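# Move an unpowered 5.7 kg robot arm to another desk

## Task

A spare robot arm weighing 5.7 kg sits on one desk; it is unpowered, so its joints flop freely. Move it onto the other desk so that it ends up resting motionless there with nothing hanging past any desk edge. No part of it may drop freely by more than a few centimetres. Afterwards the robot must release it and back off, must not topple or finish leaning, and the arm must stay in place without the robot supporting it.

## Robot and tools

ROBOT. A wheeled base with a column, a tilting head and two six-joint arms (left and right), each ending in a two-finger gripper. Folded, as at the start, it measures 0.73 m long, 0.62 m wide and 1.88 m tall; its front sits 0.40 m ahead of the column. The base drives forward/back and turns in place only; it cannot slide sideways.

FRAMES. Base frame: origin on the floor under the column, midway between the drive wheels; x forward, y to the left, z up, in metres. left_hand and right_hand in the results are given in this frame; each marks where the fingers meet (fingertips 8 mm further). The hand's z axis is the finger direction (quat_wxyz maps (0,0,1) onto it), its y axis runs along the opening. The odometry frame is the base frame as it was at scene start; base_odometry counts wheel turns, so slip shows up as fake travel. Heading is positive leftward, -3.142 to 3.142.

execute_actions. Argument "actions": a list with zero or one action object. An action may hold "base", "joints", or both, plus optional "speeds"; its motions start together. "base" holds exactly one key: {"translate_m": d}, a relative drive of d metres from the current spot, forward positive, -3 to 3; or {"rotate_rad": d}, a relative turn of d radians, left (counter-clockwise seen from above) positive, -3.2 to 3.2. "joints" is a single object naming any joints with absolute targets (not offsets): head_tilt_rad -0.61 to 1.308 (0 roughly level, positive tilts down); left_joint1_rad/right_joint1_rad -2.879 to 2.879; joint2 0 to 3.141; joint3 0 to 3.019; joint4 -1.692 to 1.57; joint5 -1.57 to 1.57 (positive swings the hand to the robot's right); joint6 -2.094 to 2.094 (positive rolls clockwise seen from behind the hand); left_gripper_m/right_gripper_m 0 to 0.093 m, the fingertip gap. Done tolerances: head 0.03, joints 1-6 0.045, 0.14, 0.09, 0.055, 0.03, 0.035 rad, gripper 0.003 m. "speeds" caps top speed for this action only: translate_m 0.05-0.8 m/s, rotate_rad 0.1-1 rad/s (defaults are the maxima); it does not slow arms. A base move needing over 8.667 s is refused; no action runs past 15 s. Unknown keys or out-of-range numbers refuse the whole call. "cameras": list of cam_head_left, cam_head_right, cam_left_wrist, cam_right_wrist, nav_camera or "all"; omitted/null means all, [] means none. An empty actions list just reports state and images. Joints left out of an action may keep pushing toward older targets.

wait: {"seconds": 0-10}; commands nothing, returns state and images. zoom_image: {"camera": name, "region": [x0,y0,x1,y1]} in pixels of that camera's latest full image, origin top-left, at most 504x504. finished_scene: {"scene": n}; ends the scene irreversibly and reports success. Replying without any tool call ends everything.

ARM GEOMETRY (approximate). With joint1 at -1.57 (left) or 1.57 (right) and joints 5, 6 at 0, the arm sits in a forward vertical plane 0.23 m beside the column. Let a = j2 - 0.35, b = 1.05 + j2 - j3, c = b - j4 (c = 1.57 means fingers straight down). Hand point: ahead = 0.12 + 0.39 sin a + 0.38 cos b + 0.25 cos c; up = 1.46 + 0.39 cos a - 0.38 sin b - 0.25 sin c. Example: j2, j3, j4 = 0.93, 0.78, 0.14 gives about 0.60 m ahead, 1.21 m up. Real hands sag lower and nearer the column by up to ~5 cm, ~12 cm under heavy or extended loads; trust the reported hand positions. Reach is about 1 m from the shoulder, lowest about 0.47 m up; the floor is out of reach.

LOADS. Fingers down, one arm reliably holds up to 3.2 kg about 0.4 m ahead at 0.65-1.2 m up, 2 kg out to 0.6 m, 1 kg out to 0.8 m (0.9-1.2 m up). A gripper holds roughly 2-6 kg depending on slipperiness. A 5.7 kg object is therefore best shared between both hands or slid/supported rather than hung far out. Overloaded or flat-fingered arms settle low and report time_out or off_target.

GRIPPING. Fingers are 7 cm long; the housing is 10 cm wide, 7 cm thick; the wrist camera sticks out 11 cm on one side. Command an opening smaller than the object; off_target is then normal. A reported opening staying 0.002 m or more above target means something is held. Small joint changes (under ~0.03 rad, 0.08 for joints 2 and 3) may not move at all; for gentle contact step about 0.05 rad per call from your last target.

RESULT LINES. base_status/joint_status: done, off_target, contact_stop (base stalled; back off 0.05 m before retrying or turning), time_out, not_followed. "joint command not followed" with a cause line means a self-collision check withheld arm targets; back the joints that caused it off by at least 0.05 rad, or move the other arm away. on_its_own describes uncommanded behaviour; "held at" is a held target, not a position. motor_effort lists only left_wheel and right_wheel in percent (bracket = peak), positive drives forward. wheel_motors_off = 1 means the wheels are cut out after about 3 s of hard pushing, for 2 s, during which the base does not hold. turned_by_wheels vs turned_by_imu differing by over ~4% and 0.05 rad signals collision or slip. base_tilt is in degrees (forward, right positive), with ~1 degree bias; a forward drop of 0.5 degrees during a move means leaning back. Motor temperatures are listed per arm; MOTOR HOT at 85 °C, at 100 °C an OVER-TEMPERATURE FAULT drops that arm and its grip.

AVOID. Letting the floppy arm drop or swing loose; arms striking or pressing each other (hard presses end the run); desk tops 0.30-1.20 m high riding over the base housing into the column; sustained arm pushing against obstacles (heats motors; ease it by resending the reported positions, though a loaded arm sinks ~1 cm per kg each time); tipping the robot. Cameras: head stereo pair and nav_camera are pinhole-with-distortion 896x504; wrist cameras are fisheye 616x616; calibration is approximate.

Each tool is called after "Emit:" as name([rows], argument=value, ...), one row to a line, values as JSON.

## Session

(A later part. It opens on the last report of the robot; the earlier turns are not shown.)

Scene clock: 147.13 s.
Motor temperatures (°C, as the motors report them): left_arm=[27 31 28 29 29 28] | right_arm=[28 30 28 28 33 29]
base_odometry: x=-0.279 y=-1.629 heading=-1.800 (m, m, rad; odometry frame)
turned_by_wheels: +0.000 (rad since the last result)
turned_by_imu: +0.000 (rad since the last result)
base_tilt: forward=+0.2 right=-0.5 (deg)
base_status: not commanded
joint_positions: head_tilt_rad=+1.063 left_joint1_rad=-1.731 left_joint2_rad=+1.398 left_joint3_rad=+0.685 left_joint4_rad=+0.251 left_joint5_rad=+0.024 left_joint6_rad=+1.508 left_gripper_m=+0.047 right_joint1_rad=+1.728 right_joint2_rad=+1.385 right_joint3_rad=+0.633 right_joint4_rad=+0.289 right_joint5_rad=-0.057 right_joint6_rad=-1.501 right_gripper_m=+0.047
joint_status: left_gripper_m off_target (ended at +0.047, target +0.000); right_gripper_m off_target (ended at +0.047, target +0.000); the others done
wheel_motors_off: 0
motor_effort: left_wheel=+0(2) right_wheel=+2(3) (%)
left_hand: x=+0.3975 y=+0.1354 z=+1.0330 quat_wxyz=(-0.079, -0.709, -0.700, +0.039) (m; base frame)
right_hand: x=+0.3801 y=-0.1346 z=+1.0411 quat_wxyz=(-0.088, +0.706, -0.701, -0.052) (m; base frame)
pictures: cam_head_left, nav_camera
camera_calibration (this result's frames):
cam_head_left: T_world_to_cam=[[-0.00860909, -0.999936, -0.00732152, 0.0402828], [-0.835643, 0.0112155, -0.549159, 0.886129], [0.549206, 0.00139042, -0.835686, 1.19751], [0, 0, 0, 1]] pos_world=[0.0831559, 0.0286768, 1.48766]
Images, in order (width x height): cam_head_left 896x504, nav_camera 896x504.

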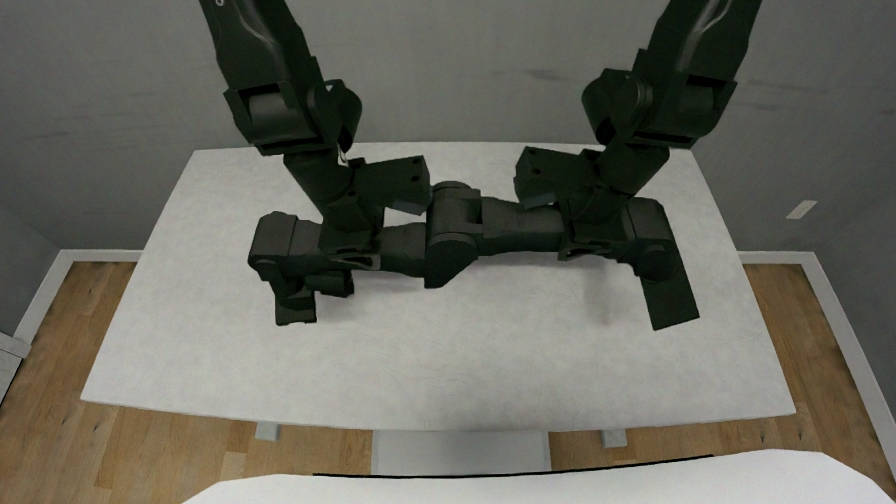

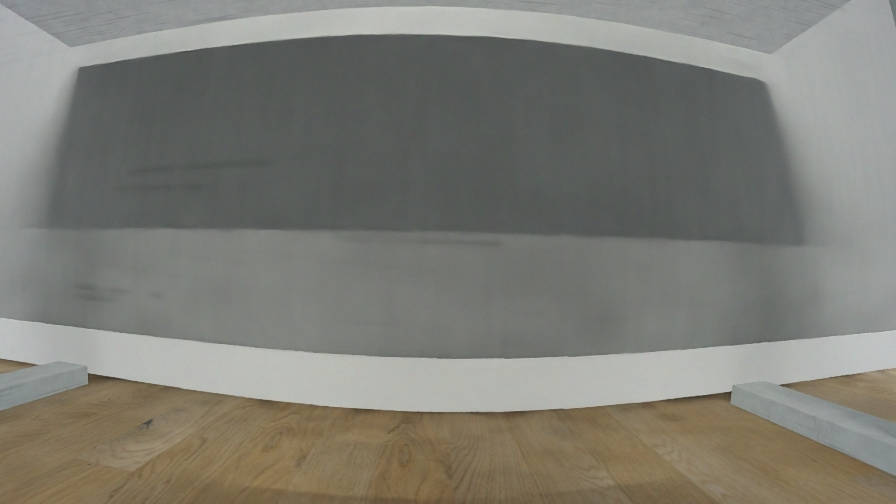

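Emit:
execute_actions([
  {"joints":{"left_joint2_rad":1.14,"left_joint3_rad":0.55,"right_joint2_rad":1.21,"right_joint3_rad":0.53,"left_gripper_m":0.0,"right_gripper_m":0.0}},
], cameras=["cam_head_left"])

Emit:
execute_actions([
  {"base":{"translate_m":-0.7},"speeds":{"translate_m":0.15},"joints":{"head_tilt_rad":0.85}},
], cameras=["cam_head_left","nav_camera"])

Scene clock: 150.90 s.
Motor temperatures (°C, as the motors report them): left_arm=[27 32 28 29 29 28] | right_arm=[28 30 28 28 34 29]
base_odometry: x=-0.279 y=-1.629 heading=-1.800 (m, m, rad; odometry frame)
turned_by_wheels: +0.000 (rad since the last result)
turned_by_imu: +0.000 (rad since the last result)
base_tilt: forward=+0.1 right=-0.4 (deg)
base_status: not commanded
joint_positions: head_tilt_rad=+1.063 left_joint1_rad=-1.739 left_joint2_rad=+1.262 left_joint3_rad=+0.588 left_joint4_rad=+0.245 left_joint5_rad=+0.032 left_joint6_rad=+1.502 left_gripper_m=+0.047 right_joint1_rad=+1.738 right_joint2_rad=+1.264 right_joint3_rad=+0.549 right_joint4_rad=+0.289 right_joint5_rad=-0.065 right_joint6_rad=-1.509 right_gripper_m=+0.047
joint_status: left_gripper_m off_target (ended at +0.047, target +0.000); right_gripper_m off_target (ended at +0.047, target +0.000); the others done
wheel_motors_off: 0
motor_effort: left_wheel=-1(2) right_wheel=+2(2) (%)
left_hand: x=+0.3911 y=+0.1364 z=+1.0752 quat_wxyz=(-0.096, -0.707, -0.700, +0.034) (m; base frame)
right_hand: x=+0.3764 y=-0.1339 z=+1.0781 quat_wxyz=(-0.107, +0.709, -0.696, -0.045) (m; base frame)
pictures: cam_head_left
camera_calibration (this result's frames):
cam_head_left: T_world_to_cam=[[-0.00860905, -0.999936, -0.00732158, 0.0402829], [-0.835639, 0.0112155, -0.549164, 0.886137], [0.549211, 0.00139042, -0.835683, 1.1975], [0, 0, 0, 1]] pos_world=[0.0831562, 0.0286768, 1.48766]
Images, in order (width x height): cam_head_left 896x504.

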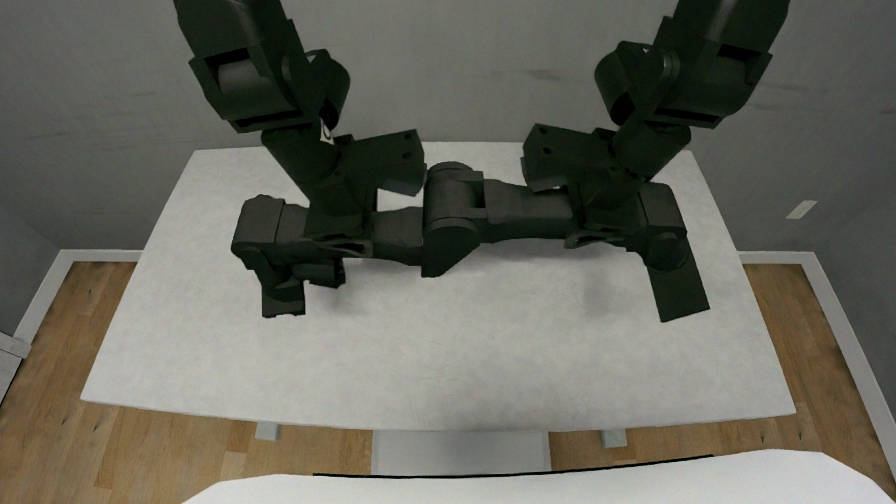

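Scene clock: 156.27 s.
Motor temperatures (°C, as the motors report them): left_arm=[27 32 28 29 29 29] | right_arm=[28 30 28 28 37 29]
base_odometry: x=-0.119 y=-0.947 heading=-1.801 (m, m, rad; odometry frame)
turned_by_wheels: -0.001 (rad since the last result)
turned_by_imu: +0.002 (rad since the last result)
base_tilt: forward=+0.1 right=-0.2 (deg)
base_status: done
joint_positions: head_tilt_rad=+0.865 left_joint1_rad=-1.739 left_joint2_rad=+1.262 left_joint3_rad=+0.581 left_joint4_rad=+0.241 left_joint5_rad=+0.034 left_joint6_rad=+1.500 left_gripper_m=+0.047 right_joint1_rad=+1.739 right_joint2_rad=+1.264 right_joint3_rad=+0.542 right_joint4_rad=+0.286 right_joint5_rad=-0.065 right_joint6_rad=-1.507 right_gripper_m=+0.047
joint_status: all done
wheel_motors_off: 0
motor_effort: left_wheel=+0(28) right_wheel=+1(60) (%)
left_hand: x=+0.3856 y=+0.1365 z=+1.0753 quat_wxyz=(-0.092, -0.707, -0.700, +0.039) (m; base frame)
right_hand: x=+0.3716 y=-0.1338 z=+1.0784 quat_wxyz=(-0.104, +0.708, -0.696, -0.049) (m; base frame)
pictures: cam_head_left, nav_camera
camera_calibration (this result's frames):
cam_head_left: T_world_to_cam=[[-0.00700063, -0.999936, -0.008872, 0.0425901], [-0.711288, 0.0112155, -0.702811, 1.11654], [0.702866, 0.00139042, -0.711321, 0.998303], [0, 0, 0, 1]] pos_world=[0.0928038, 0.0286768, 1.49521]
Images, in order (width x height): cam_head_left 896x504, nav_camera 896x504.

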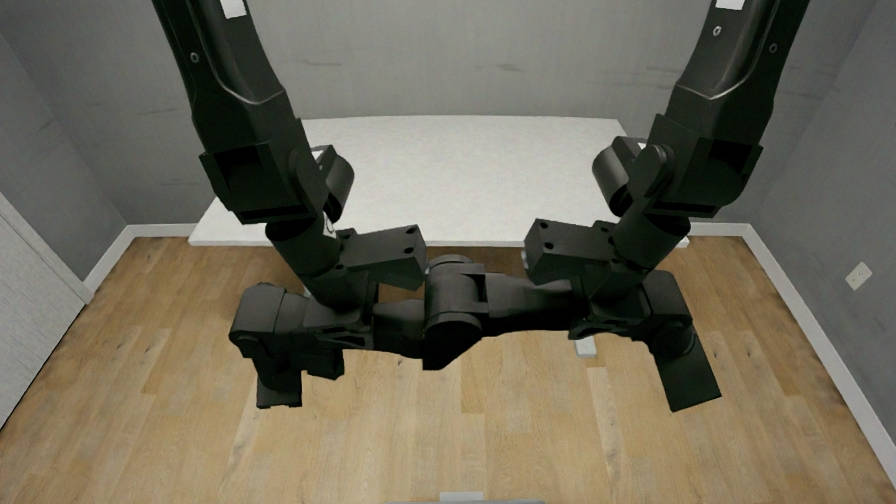

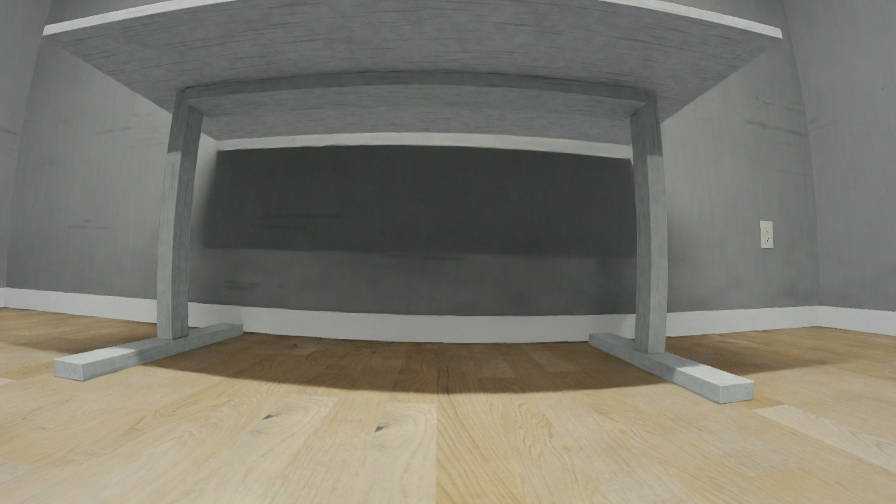

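Holding. Turn around slowly.

Emit:
execute_actions([
  {"base":{"rotate_rad":3.1},"speeds":{"rotate_rad":0.45}},
], cameras=["cam_head_left","nav_camera"])

Scene clock: 165.27 s.
Motor temperatures (°C, as the motors report them): left_arm=[27 32 27 29 29 29] | right_arm=[28 30 28 28 40 29]
base_odometry: x=-0.119 y=-0.947 heading=+1.299 (m, m, rad; odometry frame)
turned_by_wheels: +3.100 (rad since the last result)
turned_by_imu: +3.134 (rad since the last result)
base_tilt: forward=+0.1 right=-0.5 (deg)
base_status: done
joint_positions: head_tilt_rad=+0.865 left_joint1_rad=-1.740 left_joint2_rad=+1.262 left_joint3_rad=+0.581 left_joint4_rad=+0.241 left_joint5_rad=+0.031 left_joint6_rad=+1.500 left_gripper_m=+0.047 right_joint1_rad=+1.741 right_joint2_rad=+1.264 right_joint3_rad=+0.542 right_joint4_rad=+0.286 right_joint5_rad=-0.063 right_joint6_rad=-1.506 right_gripper_m=+0.047
joint_status: not commanded
wheel_motors_off: 0
motor_effort: left_wheel=-1(34) right_wheel=+1(45) (%)
left_hand: x=+0.3856 y=+0.1368 z=+1.0753 quat_wxyz=(-0.091, -0.707, -0.701, +0.038) (m; base frame)
right_hand: x=+0.3716 y=-0.1333 z=+1.0785 quat_wxyz=(-0.104, +0.708, -0.696, -0.049) (m; base frame)
pictures: cam_head_left, nav_camera
camera_calibration (this result's frames):
cam_head_left: T_world_to_cam=[[-0.00700062, -0.999936, -0.00887201, 0.0425902], [-0.711287, 0.0112155, -0.702813, 1.11654], [0.702867, 0.00139042, -0.71132, 0.998301], [0, 0, 0, 1]] pos_world=[0.0928039, 0.0286768, 1.49521]
Images, in order (width x height): cam_head_left 896x504, nav_camera 896x504.

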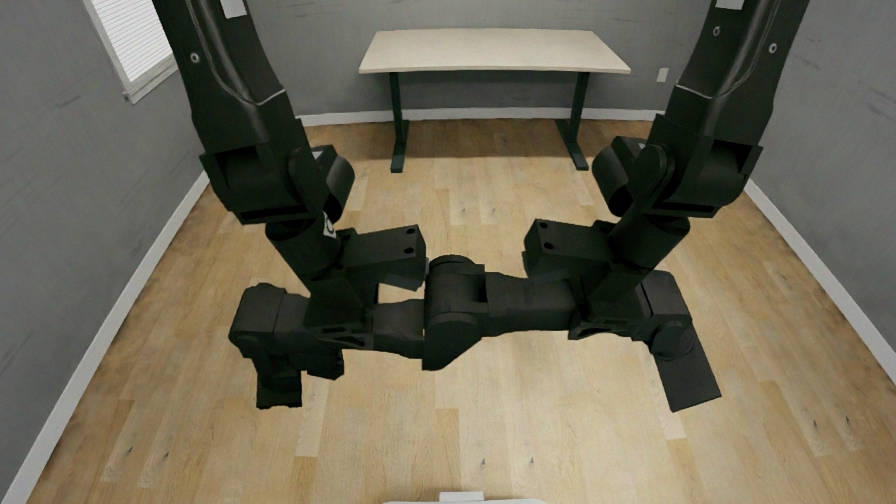

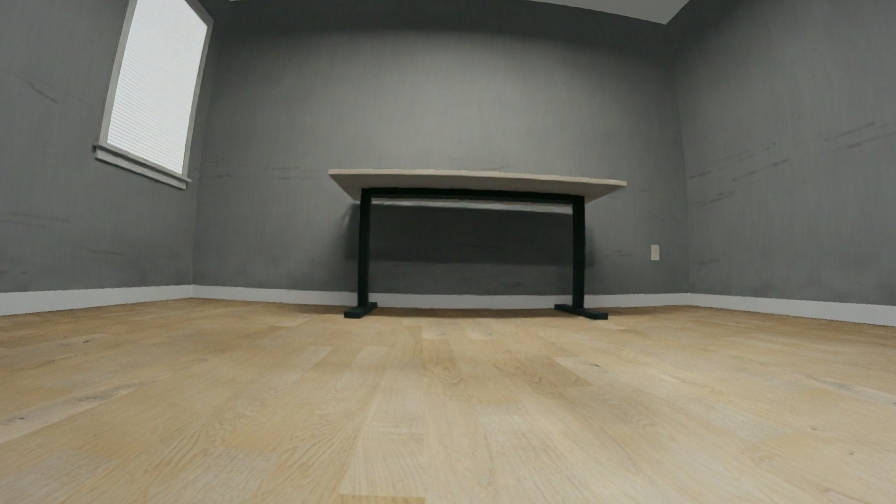

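Emit:
execute_actions([
  {"base":{"rotate_rad":-0.08},"speeds":{"rotate_rad":0.3}},
], cameras=[])

Emit:
execute_actions([
  {"base":{"translate_m":1.3},"speeds":{"translate_m":0.3}},
], cameras=["cam_head_left","nav_camera"])

Scene clock: 172.80 s.
Motor temperatures (°C, as the motors report them): left_arm=[27 32 27 29 30 29] | right_arm=[28 30 27 28 42 29]
base_odometry: x=-0.119 y=-0.947 heading=+1.219 (m, m, rad; odometry frame)
turned_by_wheels: -0.080 (rad since the last result)
turned_by_imu: -0.081 (rad since the last result)
base_tilt: forward=+0.0 right=-0.5 (deg)
base_status: done
joint_positions: head_tilt_rad=+0.865 left_joint1_rad=-1.740 left_joint2_rad=+1.262 left_joint3_rad=+0.581 left_joint4_rad=+0.241 left_joint5_rad=+0.032 left_joint6_rad=+1.500 left_gripper_m=+0.047 right_joint1_rad=+1.740 right_joint2_rad=+1.264 right_joint3_rad=+0.542 right_joint4_rad=+0.286 right_joint5_rad=-0.063 right_joint6_rad=-1.506 right_gripper_m=+0.047
joint_status: not commanded
wheel_motors_off: 0
motor_effort: left_wheel=+2(24) right_wheel=-2(23) (%)
left_hand: x=+0.3856 y=+0.1366 z=+1.0753 quat_wxyz=(-0.092, -0.707, -0.700, +0.039) (m; base frame)
right_hand: x=+0.3716 y=-0.1337 z=+1.0785 quat_wxyz=(-0.104, +0.708, -0.697, -0.048) (m; base frame)
pictures: none
No camera images: the call's "cameras" was empty. Leave "cameras" out to get every camera's image.

Scene clock: 178.13 s.
Motor temperatures (°C, as the motors report them): left_arm=[27 32 27 29 30 29] | right_arm=[28 30 27 28 43 29]
base_odometry: x=+0.328 y=+0.273 heading=+1.220 (m, m, rad; odometry frame)
turned_by_wheels: +0.001 (rad since the last result)
turned_by_imu: -0.003 (rad since the last result)
base_tilt: forward=+0.2 right=-0.3 (deg)
base_status: done
joint_positions: head_tilt_rad=+0.865 left_joint1_rad=-1.740 left_joint2_rad=+1.263 left_joint3_rad=+0.593 left_joint4_rad=+0.241 left_joint5_rad=+0.027 left_joint6_rad=+1.502 left_gripper_m=+0.047 right_joint1_rad=+1.740 right_joint2_rad=+1.264 right_joint3_rad=+0.554 right_joint4_rad=+0.286 right_joint5_rad=-0.062 right_joint6_rad=-1.508 right_gripper_m=+0.047
joint_status: not commanded
wheel_motors_off: 0
motor_effort: left_wheel=+2(57) right_wheel=-1(43) (%)
left_hand: x=+0.3931 y=+0.1367 z=+1.0746 quat_wxyz=(-0.095, -0.707, -0.700, +0.033) (m; base frame)
right_hand: x=+0.3784 y=-0.1331 z=+1.0777 quat_wxyz=(-0.107, +0.708, -0.696, -0.044) (m; base frame)
pictures: cam_head_left, nav_camera
camera_calibration (this result's frames):
cam_head_left: T_world_to_cam=[[-0.00699397, -0.999936, -0.00887725, 0.0425979], [-0.71076, 0.0112155, -0.703345, 1.11733], [0.703399, 0.00139042, -0.710793, 0.997464], [0, 0, 0, 1]] pos_world=[0.0928374, 0.0286768, 1.49524]
Images, in order (width x height): cam_head_left 896x504, nav_camera 896x504.

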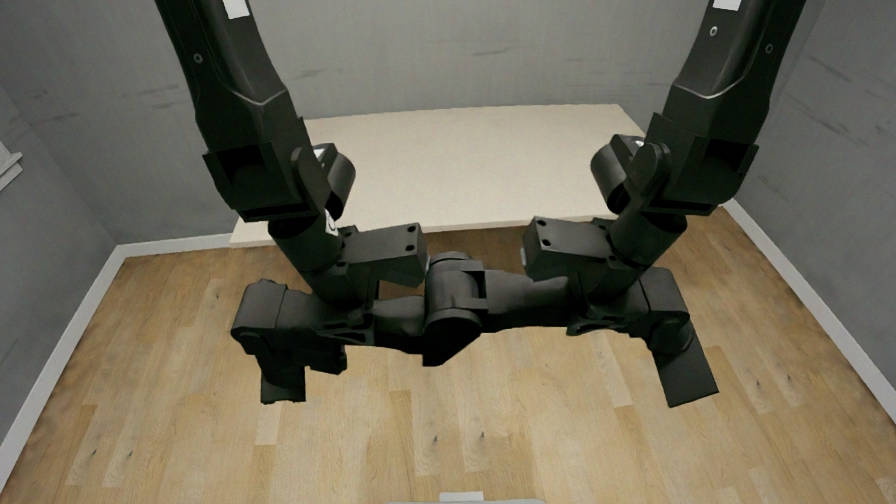

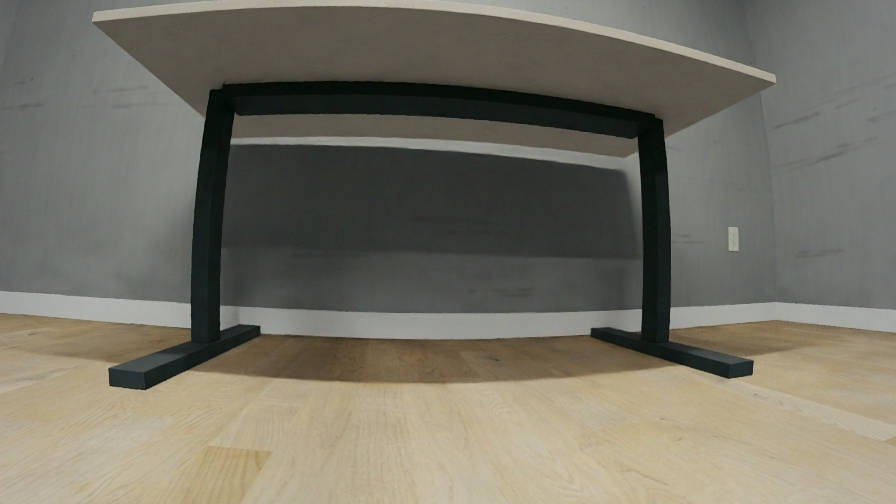

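Emit:
execute_actions([
  {"base":{"rotate_rad":0.11},"speeds":{"rotate_rad":0.3}},
], cameras=["nav_camera"])

Emit:
execute_actions([
  {"base":{"translate_m":0.45},"speeds":{"translate_m":0.2},"joints":{"head_tilt_rad":1.1}},
], cameras=["cam_head_left","nav_camera"])

Scene clock: 184.33 s.
Motor temperatures (°C, as the motors report them): left_arm=[27 32 27 29 30 29] | right_arm=[28 30 27 28 44 29]
base_odometry: x=+0.328 y=+0.273 heading=+1.329 (m, m, rad; odometry frame)
turned_by_wheels: +0.109 (rad since the last result)
turned_by_imu: +0.109 (rad since the last result)
base_tilt: forward=+0.1 right=-0.3 (deg)
base_status: done
joint_positions: head_tilt_rad=+0.865 left_joint1_rad=-1.740 left_joint2_rad=+1.263 left_joint3_rad=+0.593 left_joint4_rad=+0.241 left_joint5_rad=+0.029 left_joint6_rad=+1.502 left_gripper_m=+0.047 right_joint1_rad=+1.739 right_joint2_rad=+1.264 right_joint3_rad=+0.554 right_joint4_rad=+0.286 right_joint5_rad=-0.062 right_joint6_rad=-1.508 right_gripper_m=+0.047
joint_status: not commanded
wheel_motors_off: 0
motor_effort: left_wheel=+0(41) right_wheel=+0(34) (%)
left_hand: x=+0.3931 y=+0.1364 z=+1.0746 quat_wxyz=(-0.095, -0.707, -0.700, +0.033) (m; base frame)
right_hand: x=+0.3785 y=-0.1337 z=+1.0776 quat_wxyz=(-0.107, +0.708, -0.696, -0.044) (m; base frame)
pictures: nav_camera
Images, in order (width x height): nav_camera 896x504.

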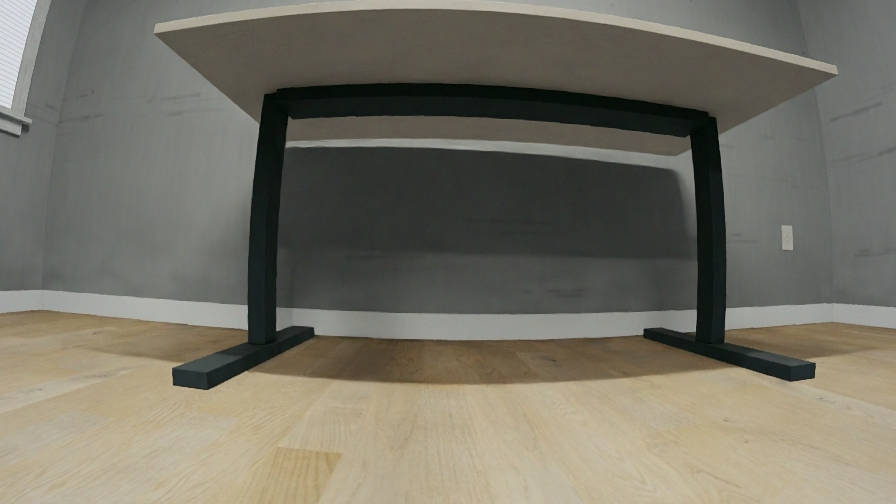

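Scene clock: 187.47 s.
Motor temperatures (°C, as the motors report them): left_arm=[27 33 27 29 30 29] | right_arm=[28 30 27 28 45 29]
base_odometry: x=+0.436 y=+0.710 heading=+1.330 (m, m, rad; odometry frame)
turned_by_wheels: +0.001 (rad since the last result)
turned_by_imu: -0.001 (rad since the last result)
base_tilt: forward=+0.1 right=-0.4 (deg)
base_status: done
joint_positions: head_tilt_rad=+1.099 left_joint1_rad=-1.740 left_joint2_rad=+1.263 left_joint3_rad=+0.592 left_joint4_rad=+0.241 left_joint5_rad=+0.028 left_joint6_rad=+1.502 left_gripper_m=+0.047 right_joint1_rad=+1.740 right_joint2_rad=+1.266 right_joint3_rad=+0.553 right_joint4_rad=+0.286 right_joint5_rad=-0.061 right_joint6_rad=-1.507 right_gripper_m=+0.047
joint_status: all done
wheel_motors_off: 0
motor_effort: left_wheel=+1(52) right_wheel=-1(40) (%)
left_hand: x=+0.3920 y=+0.1366 z=+1.0746 quat_wxyz=(-0.094, -0.707, -0.700, +0.034) (m; base frame)
right_hand: x=+0.3773 y=-0.1335 z=+1.0774 quat_wxyz=(-0.106, +0.708, -0.696, -0.045) (m; base frame)
pictures: cam_head_left, nav_camera
camera_calibration (this result's frames):
cam_head_left: T_world_to_cam=[[-0.00886545, -0.999936, -0.00700892, 0.0398143], [-0.854749, 0.0112155, -0.51892, 0.840516], [0.518965, 0.00139042, -0.854794, 1.22845], [0, 0, 0, 1]] pos_world=[0.0812627, 0.0286768, 1.48651]
Images, in order (width x height): cam_head_left 896x504, nav_camera 896x504.

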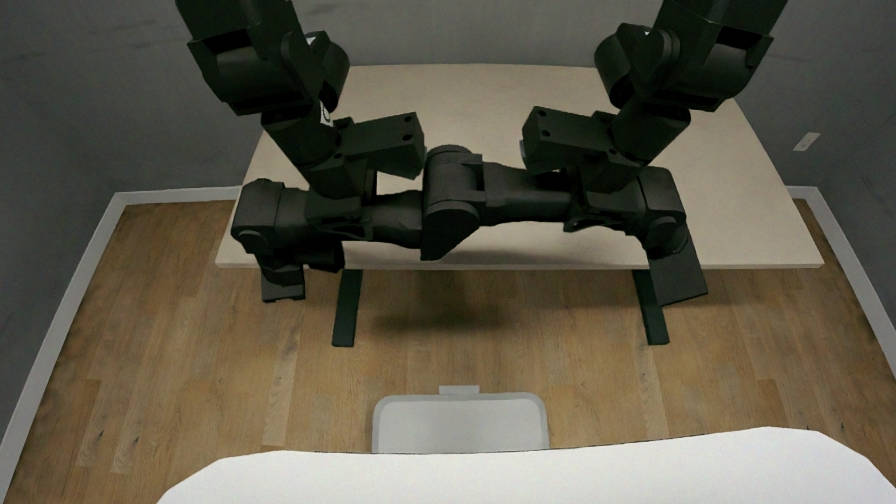

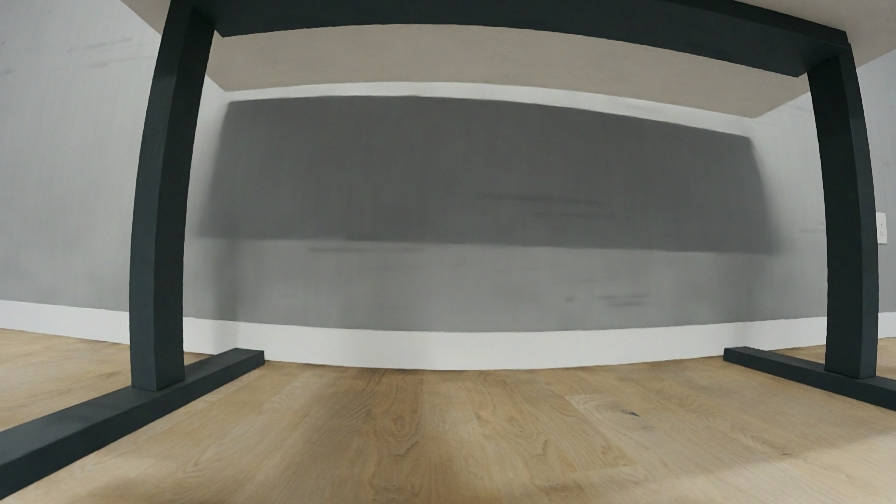

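Emit:
execute_actions([
  {"base":{"translate_m":-0.3},"speeds":{"translate_m":0.2},"joints":{"left_joint2_rad":1.0,"left_joint3_rad":0.46,"right_joint2_rad":1.07,"right_joint3_rad":0.44,"left_gripper_m":0.0,"right_gripper_m":0.0}},
], cameras=[])

Emit:
execute_actions([
  {"base":{"rotate_rad":-0.35},"speeds":{"rotate_rad":0.3}},
], cameras=[])

Emit:
execute_actions([
  {"base":{"translate_m":0.42},"speeds":{"translate_m":0.2}},
], cameras=["cam_head_left","nav_camera"])

Scene clock: 199.90 s.
Motor temperatures (°C, as the motors report them): left_arm=[27 33 27 29 30 29] | right_arm=[28 31 27 28 46 29]
base_odometry: x=+0.364 y=+0.419 heading=+1.329 (m, m, rad; odometry frame)
turned_by_wheels: -0.001 (rad since the last result)
turned_by_imu: +0.000 (rad since the last result)
base_tilt: forward=+0.2 right=-0.3 (deg)
base_status: done
joint_positions: head_tilt_rad=+1.100 left_joint1_rad=-1.751 left_joint2_rad=+1.109 left_joint3_rad=+0.479 left_joint4_rad=+0.233 left_joint5_rad=+0.049 left_joint6_rad=+1.496 left_gripper_m=+0.047 right_joint1_rad=+1.750 right_joint2_rad=+1.125 right_joint3_rad=+0.449 right_joint4_rad=+0.282 right_joint5_rad=-0.068 right_joint6_rad=-1.512 right_gripper_m=+0.047
joint_status: left_gripper_m off_target (ended at +0.047, target +0.000); right_gripper_m off_target (ended at +0.047, target +0.000); the others done
wheel_motors_off: 0
motor_effort: left_wheel=+0(33) right_wheel=+0(37) (%)
left_hand: x=+0.3759 y=+0.1359 z=+1.1185 quat_wxyz=(-0.117, -0.705, -0.699, +0.034) (m; base frame)
right_hand: x=+0.3634 y=-0.1346 z=+1.1171 quat_wxyz=(-0.124, +0.710, -0.692, -0.040) (m; base frame)
pictures: none
No camera images: the call's "cameras" was empty. Leave "cameras" out to get every camera's image.

Scene clock: 201.73 s.
Motor temperatures (°C, as the motors report them): left_arm=[27 33 27 29 30 29] | right_arm=[28 31 27 28 47 29]
base_odometry: x=+0.364 y=+0.419 heading=+0.979 (m, m, rad; odometry frame)
turned_by_wheels: -0.349 (rad since the last result)
turned_by_imu: -0.350 (rad since the last result)
base_tilt: forward=+0.0 right=-0.4 (deg)
base_status: done
joint_positions: head_tilt_rad=+1.100 left_joint1_rad=-1.751 left_joint2_rad=+1.109 left_joint3_rad=+0.481 left_joint4_rad=+0.233 left_joint5_rad=+0.047 left_joint6_rad=+1.497 left_gripper_m=+0.047 right_joint1_rad=+1.751 right_joint2_rad=+1.125 right_joint3_rad=+0.450 right_joint4_rad=+0.282 right_joint5_rad=-0.067 right_joint6_rad=-1.511 right_gripper_m=+0.047
joint_status: not commanded
wheel_motors_off: 0
motor_effort: left_wheel=+2(36) right_wheel=-2(34) (%)
left_hand: x=+0.3769 y=+0.1360 z=+1.1184 quat_wxyz=(-0.117, -0.705, -0.698, +0.033) (m; base frame)
right_hand: x=+0.3641 y=-0.1343 z=+1.1171 quat_wxyz=(-0.125, +0.710, -0.692, -0.039) (m; base frame)
pictures: none
No camera images: the call's "cameras" was empty. Leave "cameras" out to get every camera's image.

Scene clock: 204.73 s.
Motor temperatures (°C, as the motors report them): left_arm=[27 33 27 29 31 29] | right_arm=[28 30 27 28 48 29]
base_odometry: x=+0.598 y=+0.768 heading=+0.979 (m, m, rad; odometry frame)
turned_by_wheels: -0.001 (rad since the last result)
turned_by_imu: -0.002 (rad since the last result)
base_tilt: forward=+0.2 right=-0.4 (deg)
base_status: done
joint_positions: head_tilt_rad=+1.100 left_joint1_rad=-1.751 left_joint2_rad=+1.111 left_joint3_rad=+0.489 left_joint4_rad=+0.233 left_joint5_rad=+0.044 left_joint6_rad=+1.499 left_gripper_m=+0.047 right_joint1_rad=+1.751 right_joint2_rad=+1.126 right_joint3_rad=+0.458 right_joint4_rad=+0.283 right_joint5_rad=-0.065 right_joint6_rad=-1.512 right_gripper_m=+0.047
joint_status: not commanded
wheel_motors_off: 0
motor_effort: left_wheel=-1(52) right_wheel=+0(46) (%)
left_hand: x=+0.3816 y=+0.1361 z=+1.1177 quat_wxyz=(-0.118, -0.706, -0.698, +0.030) (m; base frame)
right_hand: x=+0.3689 y=-0.1342 z=+1.1165 quat_wxyz=(-0.127, +0.710, -0.692, -0.036) (m; base frame)
pictures: cam_head_left, nav_camera
camera_calibration (this result's frames):
cam_head_left: T_world_to_cam=[[-0.00887211, -0.999936, -0.00700049, 0.0398016], [-0.855242, 0.0112155, -0.518107, 0.839289], [0.518152, 0.00139042, -0.855287, 1.22925], [0, 0, 0, 1]] pos_world=[0.0812118, 0.0286768, 1.48648]
Images, in order (width x height): cam_head_left 896x504, nav_camera 896x504.

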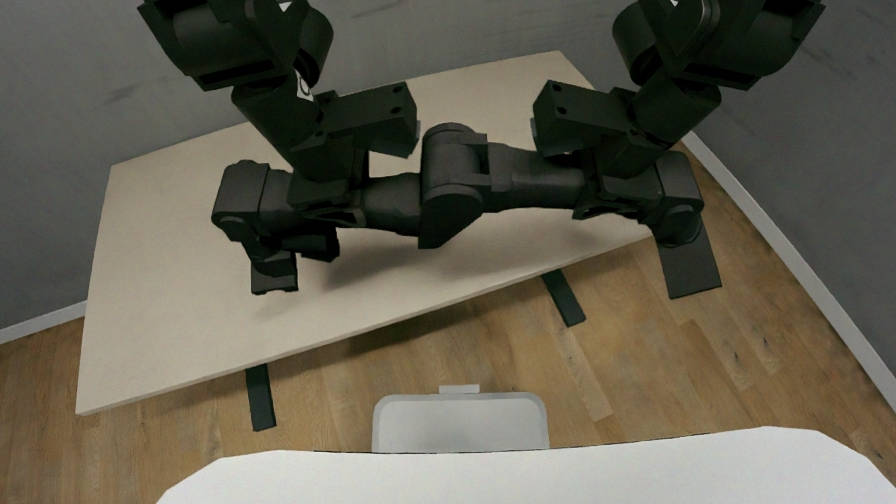

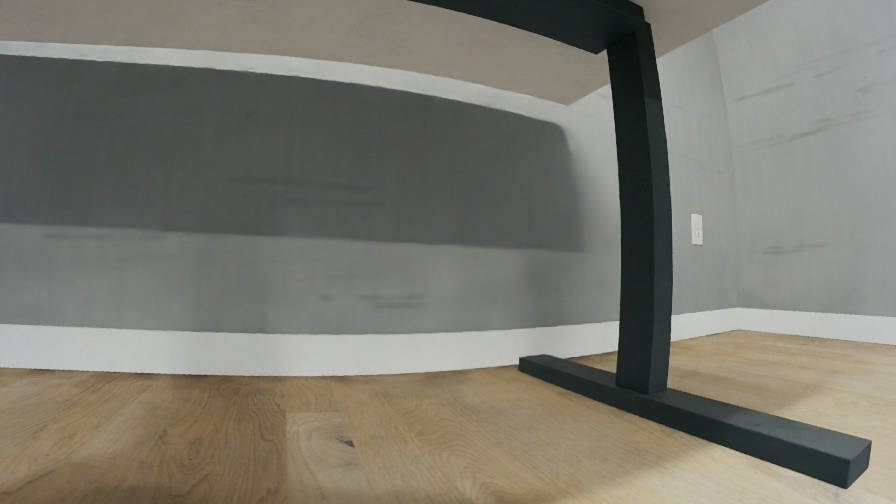

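Clears the top. Rotate back.

Emit:
execute_actions([
  {"base":{"rotate_rad":0.35},"speeds":{"rotate_rad":0.3}},
], cameras=["cam_head_left"])

Scene clock: 208.00 s.
Motor temperatures (°C, as the motors report them): left_arm=[27 33 27 29 31 29] | right_arm=[28 31 27 28 48 29]
base_odometry: x=+0.599 y=+0.768 heading=+1.328 (m, m, rad; odometry frame)
turned_by_wheels: +0.349 (rad since the last result)
turned_by_imu: +0.351 (rad since the last result)
base_tilt: forward=+0.1 right=-0.4 (deg)
base_status: done
joint_positions: head_tilt_rad=+1.100 left_joint1_rad=-1.751 left_joint2_rad=+1.111 left_joint3_rad=+0.489 left_joint4_rad=+0.233 left_joint5_rad=+0.046 left_joint6_rad=+1.499 left_gripper_m=+0.047 right_joint1_rad=+1.749 right_joint2_rad=+1.126 right_joint3_rad=+0.458 right_joint4_rad=+0.283 right_joint5_rad=-0.067 right_joint6_rad=-1.512 right_gripper_m=+0.047
joint_status: not commanded
wheel_motors_off: 0
motor_effort: left_wheel=-2(41) right_wheel=+1(34) (%)
left_hand: x=+0.3816 y=+0.1358 z=+1.1178 quat_wxyz=(-0.119, -0.705, -0.698, +0.031) (m; base frame)
right_hand: x=+0.3684 y=-0.1346 z=+1.1164 quat_wxyz=(-0.127, +0.710, -0.692, -0.036) (m; base frame)
pictures: cam_head_left
camera_calibration (this result's frames):
cam_head_left: T_world_to_cam=[[-0.00887211, -0.999936, -0.00700049, 0.0398016], [-0.855242, 0.0112155, -0.518107, 0.839289], [0.518152, 0.00139042, -0.855287, 1.22925], [0, 0, 0, 1]] pos_world=[0.0812118, 0.0286768, 1.48648]
Images, in order (width x height): cam_head_left 896x504.

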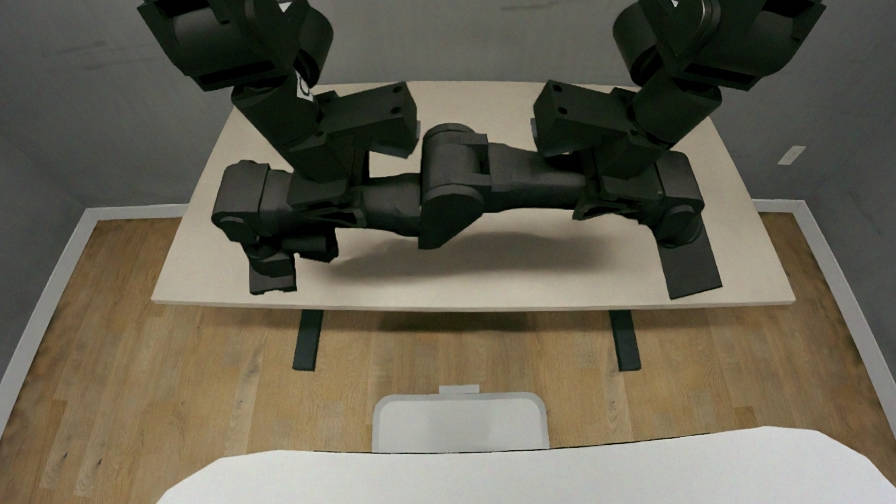

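Emit:
execute_actions([
  {"base":{"translate_m":0.22},"speeds":{"translate_m":0.1},"joints":{"head_tilt_rad":1.2}},
], cameras=["cam_head_left"])

Emit:
execute_actions([
  {"joints":{"left_joint2_rad":1.14,"left_joint3_rad":0.66,"right_joint2_rad":1.19,"right_joint3_rad":0.64,"left_gripper_m":0.0,"right_gripper_m":0.0}},
], cameras=["cam_head_left"])

Scene clock: 215.13 s.
Motor temperatures (°C, as the motors report them): left_arm=[27 33 27 29 32 29] | right_arm=[28 31 27 28 50 29]
base_odometry: x=+0.651 y=+0.982 heading=+1.329 (m, m, rad; odometry frame)
turned_by_wheels: +0.001 (rad since the last result)
turned_by_imu: +0.000 (rad since the last result)
base_tilt: forward=+0.1 right=-0.3 (deg)
base_status: done
joint_positions: head_tilt_rad=+1.198 left_joint1_rad=-1.751 left_joint2_rad=+1.112 left_joint3_rad=+0.489 left_joint4_rad=+0.233 left_joint5_rad=+0.045 left_joint6_rad=+1.498 left_gripper_m=+0.047 right_joint1_rad=+1.749 right_joint2_rad=+1.127 right_joint3_rad=+0.458 right_joint4_rad=+0.283 right_joint5_rad=-0.067 right_joint6_rad=-1.512 right_gripper_m=+0.047
joint_status: all done
wheel_motors_off: 0
motor_effort: left_wheel=+2(45) right_wheel=-1(49) (%)
left_hand: x=+0.3815 y=+0.1358 z=+1.1177 quat_wxyz=(-0.119, -0.705, -0.698, +0.031) (m; base frame)
right_hand: x=+0.3688 y=-0.1346 z=+1.1163 quat_wxyz=(-0.127, +0.710, -0.692, -0.036) (m; base frame)
pictures: cam_head_left
camera_calibration (this result's frames):
cam_head_left: T_world_to_cam=[[-0.00951398, -0.999936, -0.00609962, 0.0384464], [-0.901796, 0.0112155, -0.432017, 0.709038], [0.432058, 0.00139042, -0.901845, 1.30525], [0, 0, 0, 1]] pos_world=[0.0758301, 0.0286768, 1.48368]
Images, in order (width x height): cam_head_left 896x504.

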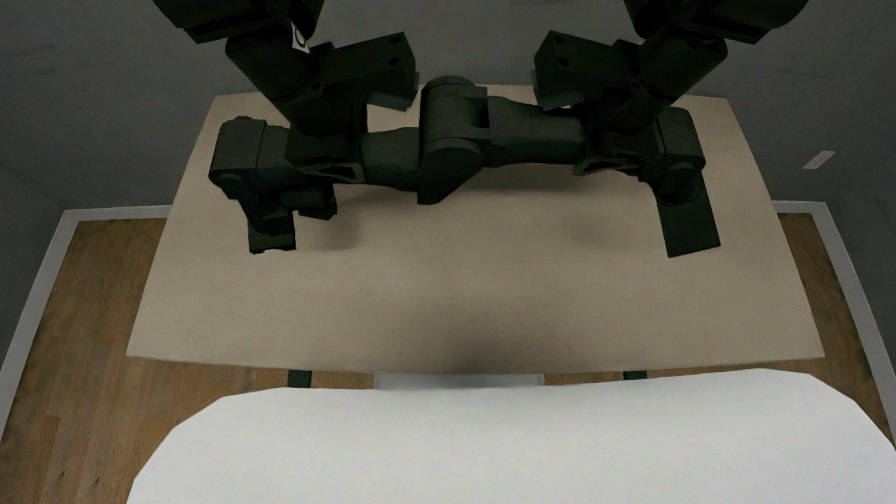

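Scene clock: 216.43 s.
Motor temperatures (°C, as the motors report them): left_arm=[27 33 27 29 31 29] | right_arm=[28 31 27 28 50 29]
base_odometry: x=+0.651 y=+0.982 heading=+1.329 (m, m, rad; odometry frame)
turned_by_wheels: +0.000 (rad since the last result)
turned_by_imu: +0.000 (rad since the last result)
base_tilt: forward=+0.2 right=-0.4 (deg)
base_status: not commanded
joint_positions: head_tilt_rad=+1.198 left_joint1_rad=-1.737 left_joint2_rad=+1.278 left_joint3_rad=+0.684 left_joint4_rad=+0.239 left_joint5_rad=+0.028 left_joint6_rad=+1.512 left_gripper_m=+0.047 right_joint1_rad=+1.727 right_joint2_rad=+1.267 right_joint3_rad=+0.638 right_joint4_rad=+0.274 right_joint5_rad=-0.050 right_joint6_rad=-1.522 right_gripper_m=+0.047
joint_status: left_gripper_m off_target (ended at +0.047, target +0.000); right_gripper_m off_target (ended at +0.047, target +0.000); the others done
wheel_motors_off: 0
motor_effort: left_wheel=+3(5) right_wheel=-2(4) (%)
left_hand: x=+0.4429 y=+0.1331 z=+1.0694 quat_wxyz=(-0.122, -0.707, -0.697, +0.008) (m; base frame)
right_hand: x=+0.4275 y=-0.1374 z=+1.0734 quat_wxyz=(-0.126, +0.709, -0.693, -0.012) (m; base frame)
pictures: cam_head_left
camera_calibration (this result's frames):
cam_head_left: T_world_to_cam=[[-0.00951398, -0.999936, -0.00609962, 0.0384464], [-0.901796, 0.0112155, -0.432017, 0.709038], [0.432058, 0.00139042, -0.901845, 1.30525], [0, 0, 0, 1]] pos_world=[0.0758301, 0.0286768, 1.48368]
Images, in order (width x height): cam_head_left 896x504.

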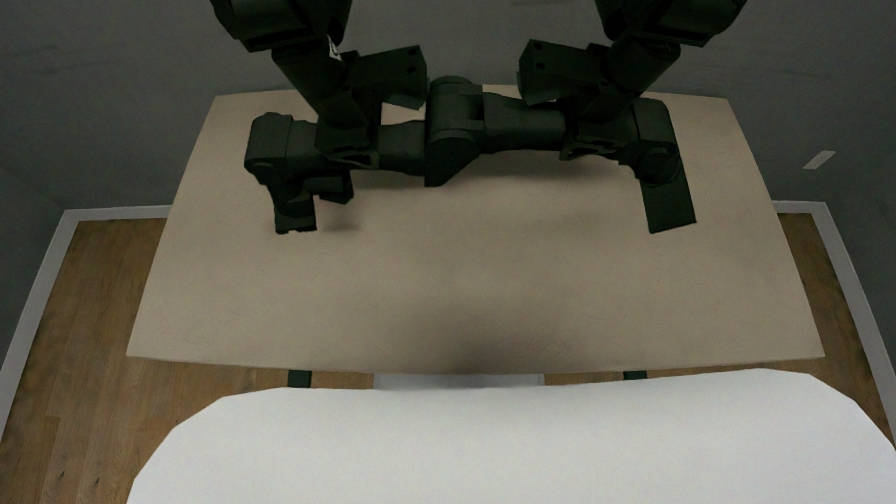

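Emit:
execute_actions([
  {"joints":{"left_joint2_rad":1.22,"left_joint3_rad":0.72,"right_joint2_rad":1.27,"right_joint3_rad":0.70,"left_gripper_m":0.0,"right_gripper_m":0.0}},
], cameras=["cam_head_left"])

Emit:
execute_actions([
  {"joints":{"left_joint2_rad":1.30,"left_joint3_rad":0.78,"right_joint2_rad":1.35,"right_joint3_rad":0.76,"left_gripper_m":0.0,"right_gripper_m":0.0}},
], cameras=["cam_head_left"])

Emit:
execute_actions([
  {"joints":{"left_joint2_rad":1.38,"left_joint3_rad":0.84,"right_joint2_rad":1.43,"right_joint3_rad":0.82,"left_gripper_m":0.0,"right_gripper_m":0.0}},
], cameras=["cam_head_left"])

Scene clock: 227.77 s.
Motor temperatures (°C, as the motors report them): left_arm=[27 34 27 29 31 29] | right_arm=[28 32 27 28 48 29]
base_odometry: x=+0.651 y=+0.982 heading=+1.329 (m, m, rad; odometry frame)
turned_by_wheels: +0.000 (rad since the last result)
turned_by_imu: +0.000 (rad since the last result)
base_tilt: forward=+0.1 right=-0.4 (deg)
base_status: not commanded
joint_positions: head_tilt_rad=+1.198 left_joint1_rad=-1.728 left_joint2_rad=+1.352 left_joint3_rad=+0.743 left_joint4_rad=+0.237 left_joint5_rad=+0.022 left_joint6_rad=+1.513 left_gripper_m=+0.047 right_joint1_rad=+1.723 right_joint2_rad=+1.344 right_joint3_rad=+0.698 right_joint4_rad=+0.274 right_joint5_rad=-0.050 right_joint6_rad=-1.520 right_gripper_m=+0.047
joint_status: left_gripper_m off_target (ended at +0.047, target +0.000); right_gripper_m off_target (ended at +0.047, target +0.000); the others done
wheel_motors_off: 0
motor_effort: left_wheel=+3(4) right_wheel=-2(3) (%)
left_hand: x=+0.4498 y=+0.1348 z=+1.0450 quat_wxyz=(-0.111, -0.707, -0.698, +0.008) (m; base frame)
right_hand: x=+0.4339 y=-0.1353 z=+1.0491 quat_wxyz=(-0.118, +0.709, -0.695, -0.016) (m; base frame)
pictures: cam_head_left
camera_calibration (this result's frames):
cam_head_left: T_world_to_cam=[[-0.00951397, -0.999936, -0.00609963, 0.0384464], [-0.901796, 0.0112155, -0.432017, 0.709038], [0.432058, 0.00139042, -0.901845, 1.30525], [0, 0, 0, 1]] pos_world=[0.0758301, 0.0286768, 1.48368]
Images, in order (width x height): cam_head_left 896x504.

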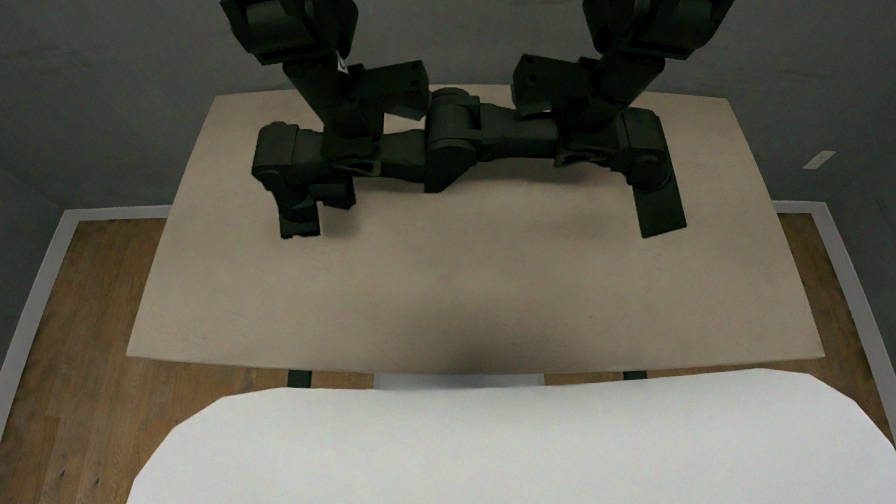

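Scene clock: 228.57 s.
Motor temperatures (°C, as the motors report them): left_arm=[27 34 27 29 31 29] | right_arm=[28 32 27 28 48 29]
base_odometry: x=+0.651 y=+0.982 heading=+1.329 (m, m, rad; odometry frame)
turned_by_wheels: +0.000 (rad since the last result)
turned_by_imu: +0.000 (rad since the last result)
base_tilt: forward=+0.2 right=-0.2 (deg)
base_status: not commanded
joint_positions: head_tilt_rad=+1.198 left_joint1_rad=-1.724 left_joint2_rad=+1.432 left_joint3_rad=+0.806 left_joint4_rad=+0.237 left_joint5_rad=+0.019 left_joint6_rad=+1.514 left_gripper_m=+0.047 right_joint1_rad=+1.715 right_joint2_rad=+1.425 right_joint3_rad=+0.759 right_joint4_rad=+0.274 right_joint5_rad=-0.045 right_joint6_rad=-1.519 right_gripper_m=+0.047
joint_status: left_gripper_m off_target (ended at +0.047, target +0.000); right_gripper_m off_target (ended at +0.047, target +0.000); the others done
wheel_motors_off: 0
motor_effort: left_wheel=+2(4) right_wheel=-3(3) (%)
left_hand: x=+0.4544 y=+0.1337 z=+1.0181 quat_wxyz=(-0.102, -0.708, -0.699, +0.011) (m; base frame)
right_hand: x=+0.4374 y=-0.1369 z=+1.0221 quat_wxyz=(-0.107, +0.708, -0.698, -0.019) (m; base frame)
pictures: cam_head_left
camera_calibration (this result's frames):
cam_head_left: T_world_to_cam=[[-0.00951397, -0.999936, -0.00609963, 0.0384464], [-0.901796, 0.0112155, -0.432017, 0.709038], [0.432058, 0.00139042, -0.901845, 1.30525], [0, 0, 0, 1]] pos_world=[0.0758301, 0.0286768, 1.48368]
Images, in order (width x height): cam_head_left 896x504.

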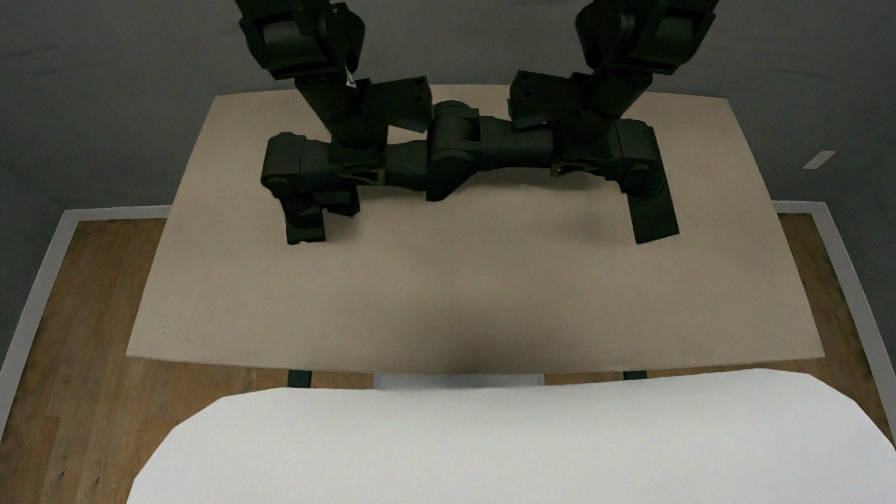

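Scene clock: 229.37 s.
Motor temperatures (°C, as the motors report them): left_arm=[27 34 27 29 31 29] | right_arm=[28 32 27 28 47 29]
base_odometry: x=+0.651 y=+0.982 heading=+1.329 (m, m, rad; odometry frame)
turned_by_wheels: +0.000 (rad since the last result)
turned_by_imu: +0.000 (rad since the last result)
base_tilt: forward=+0.0 right=-0.4 (deg)
base_status: not commanded
joint_positions: head_tilt_rad=+1.198 left_joint1_rad=-1.720 left_joint2_rad=+1.511 left_joint3_rad=+0.868 left_joint4_rad=+0.237 left_joint5_rad=+0.016 left_joint6_rad=+1.513 left_gripper_m=+0.047 right_joint1_rad=+1.709 right_joint2_rad=+1.505 right_joint3_rad=+0.822 right_joint4_rad=+0.274 right_joint5_rad=-0.040 right_joint6_rad=-1.519 right_gripper_m=+0.047
joint_status: left_gripper_m off_target (ended at +0.047, target +0.000); right_gripper_m off_target (ended at +0.047, target +0.000); the others done
wheel_motors_off: 0
motor_effort: left_wheel=+3(4) right_wheel=-3(4) (%)
left_hand: x=+0.4575 y=+0.1330 z=+0.9910 quat_wxyz=(-0.094, -0.708, -0.700, +0.014) (m; base frame)
right_hand: x=+0.4405 y=-0.1377 z=+0.9946 quat_wxyz=(-0.097, +0.708, -0.699, -0.020) (m; base frame)
pictures: cam_head_left
camera_calibration (this result's frames):
cam_head_left: T_world_to_cam=[[-0.00951397, -0.999936, -0.00609963, 0.0384464], [-0.901796, 0.0112155, -0.432017, 0.709038], [0.432058, 0.00139042, -0.901845, 1.30525], [0, 0, 0, 1]] pos_world=[0.0758301, 0.0286768, 1.48368]
Images, in order (width x height): cam_head_left 896x504.

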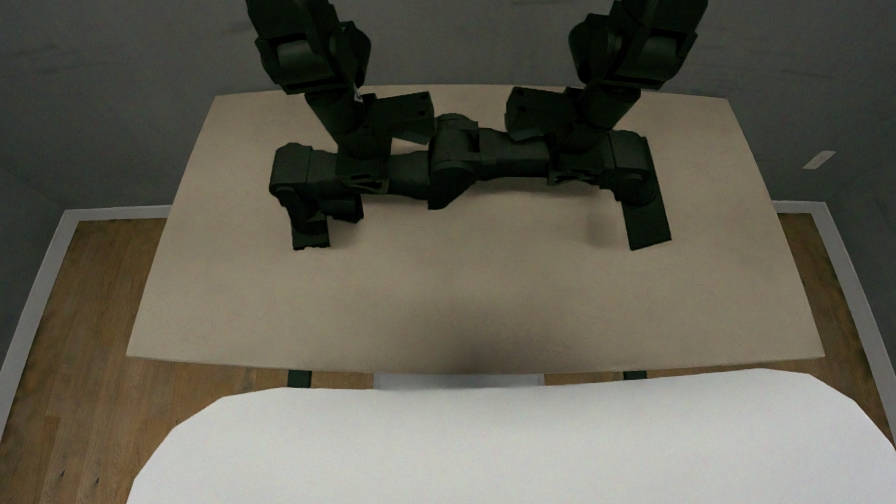

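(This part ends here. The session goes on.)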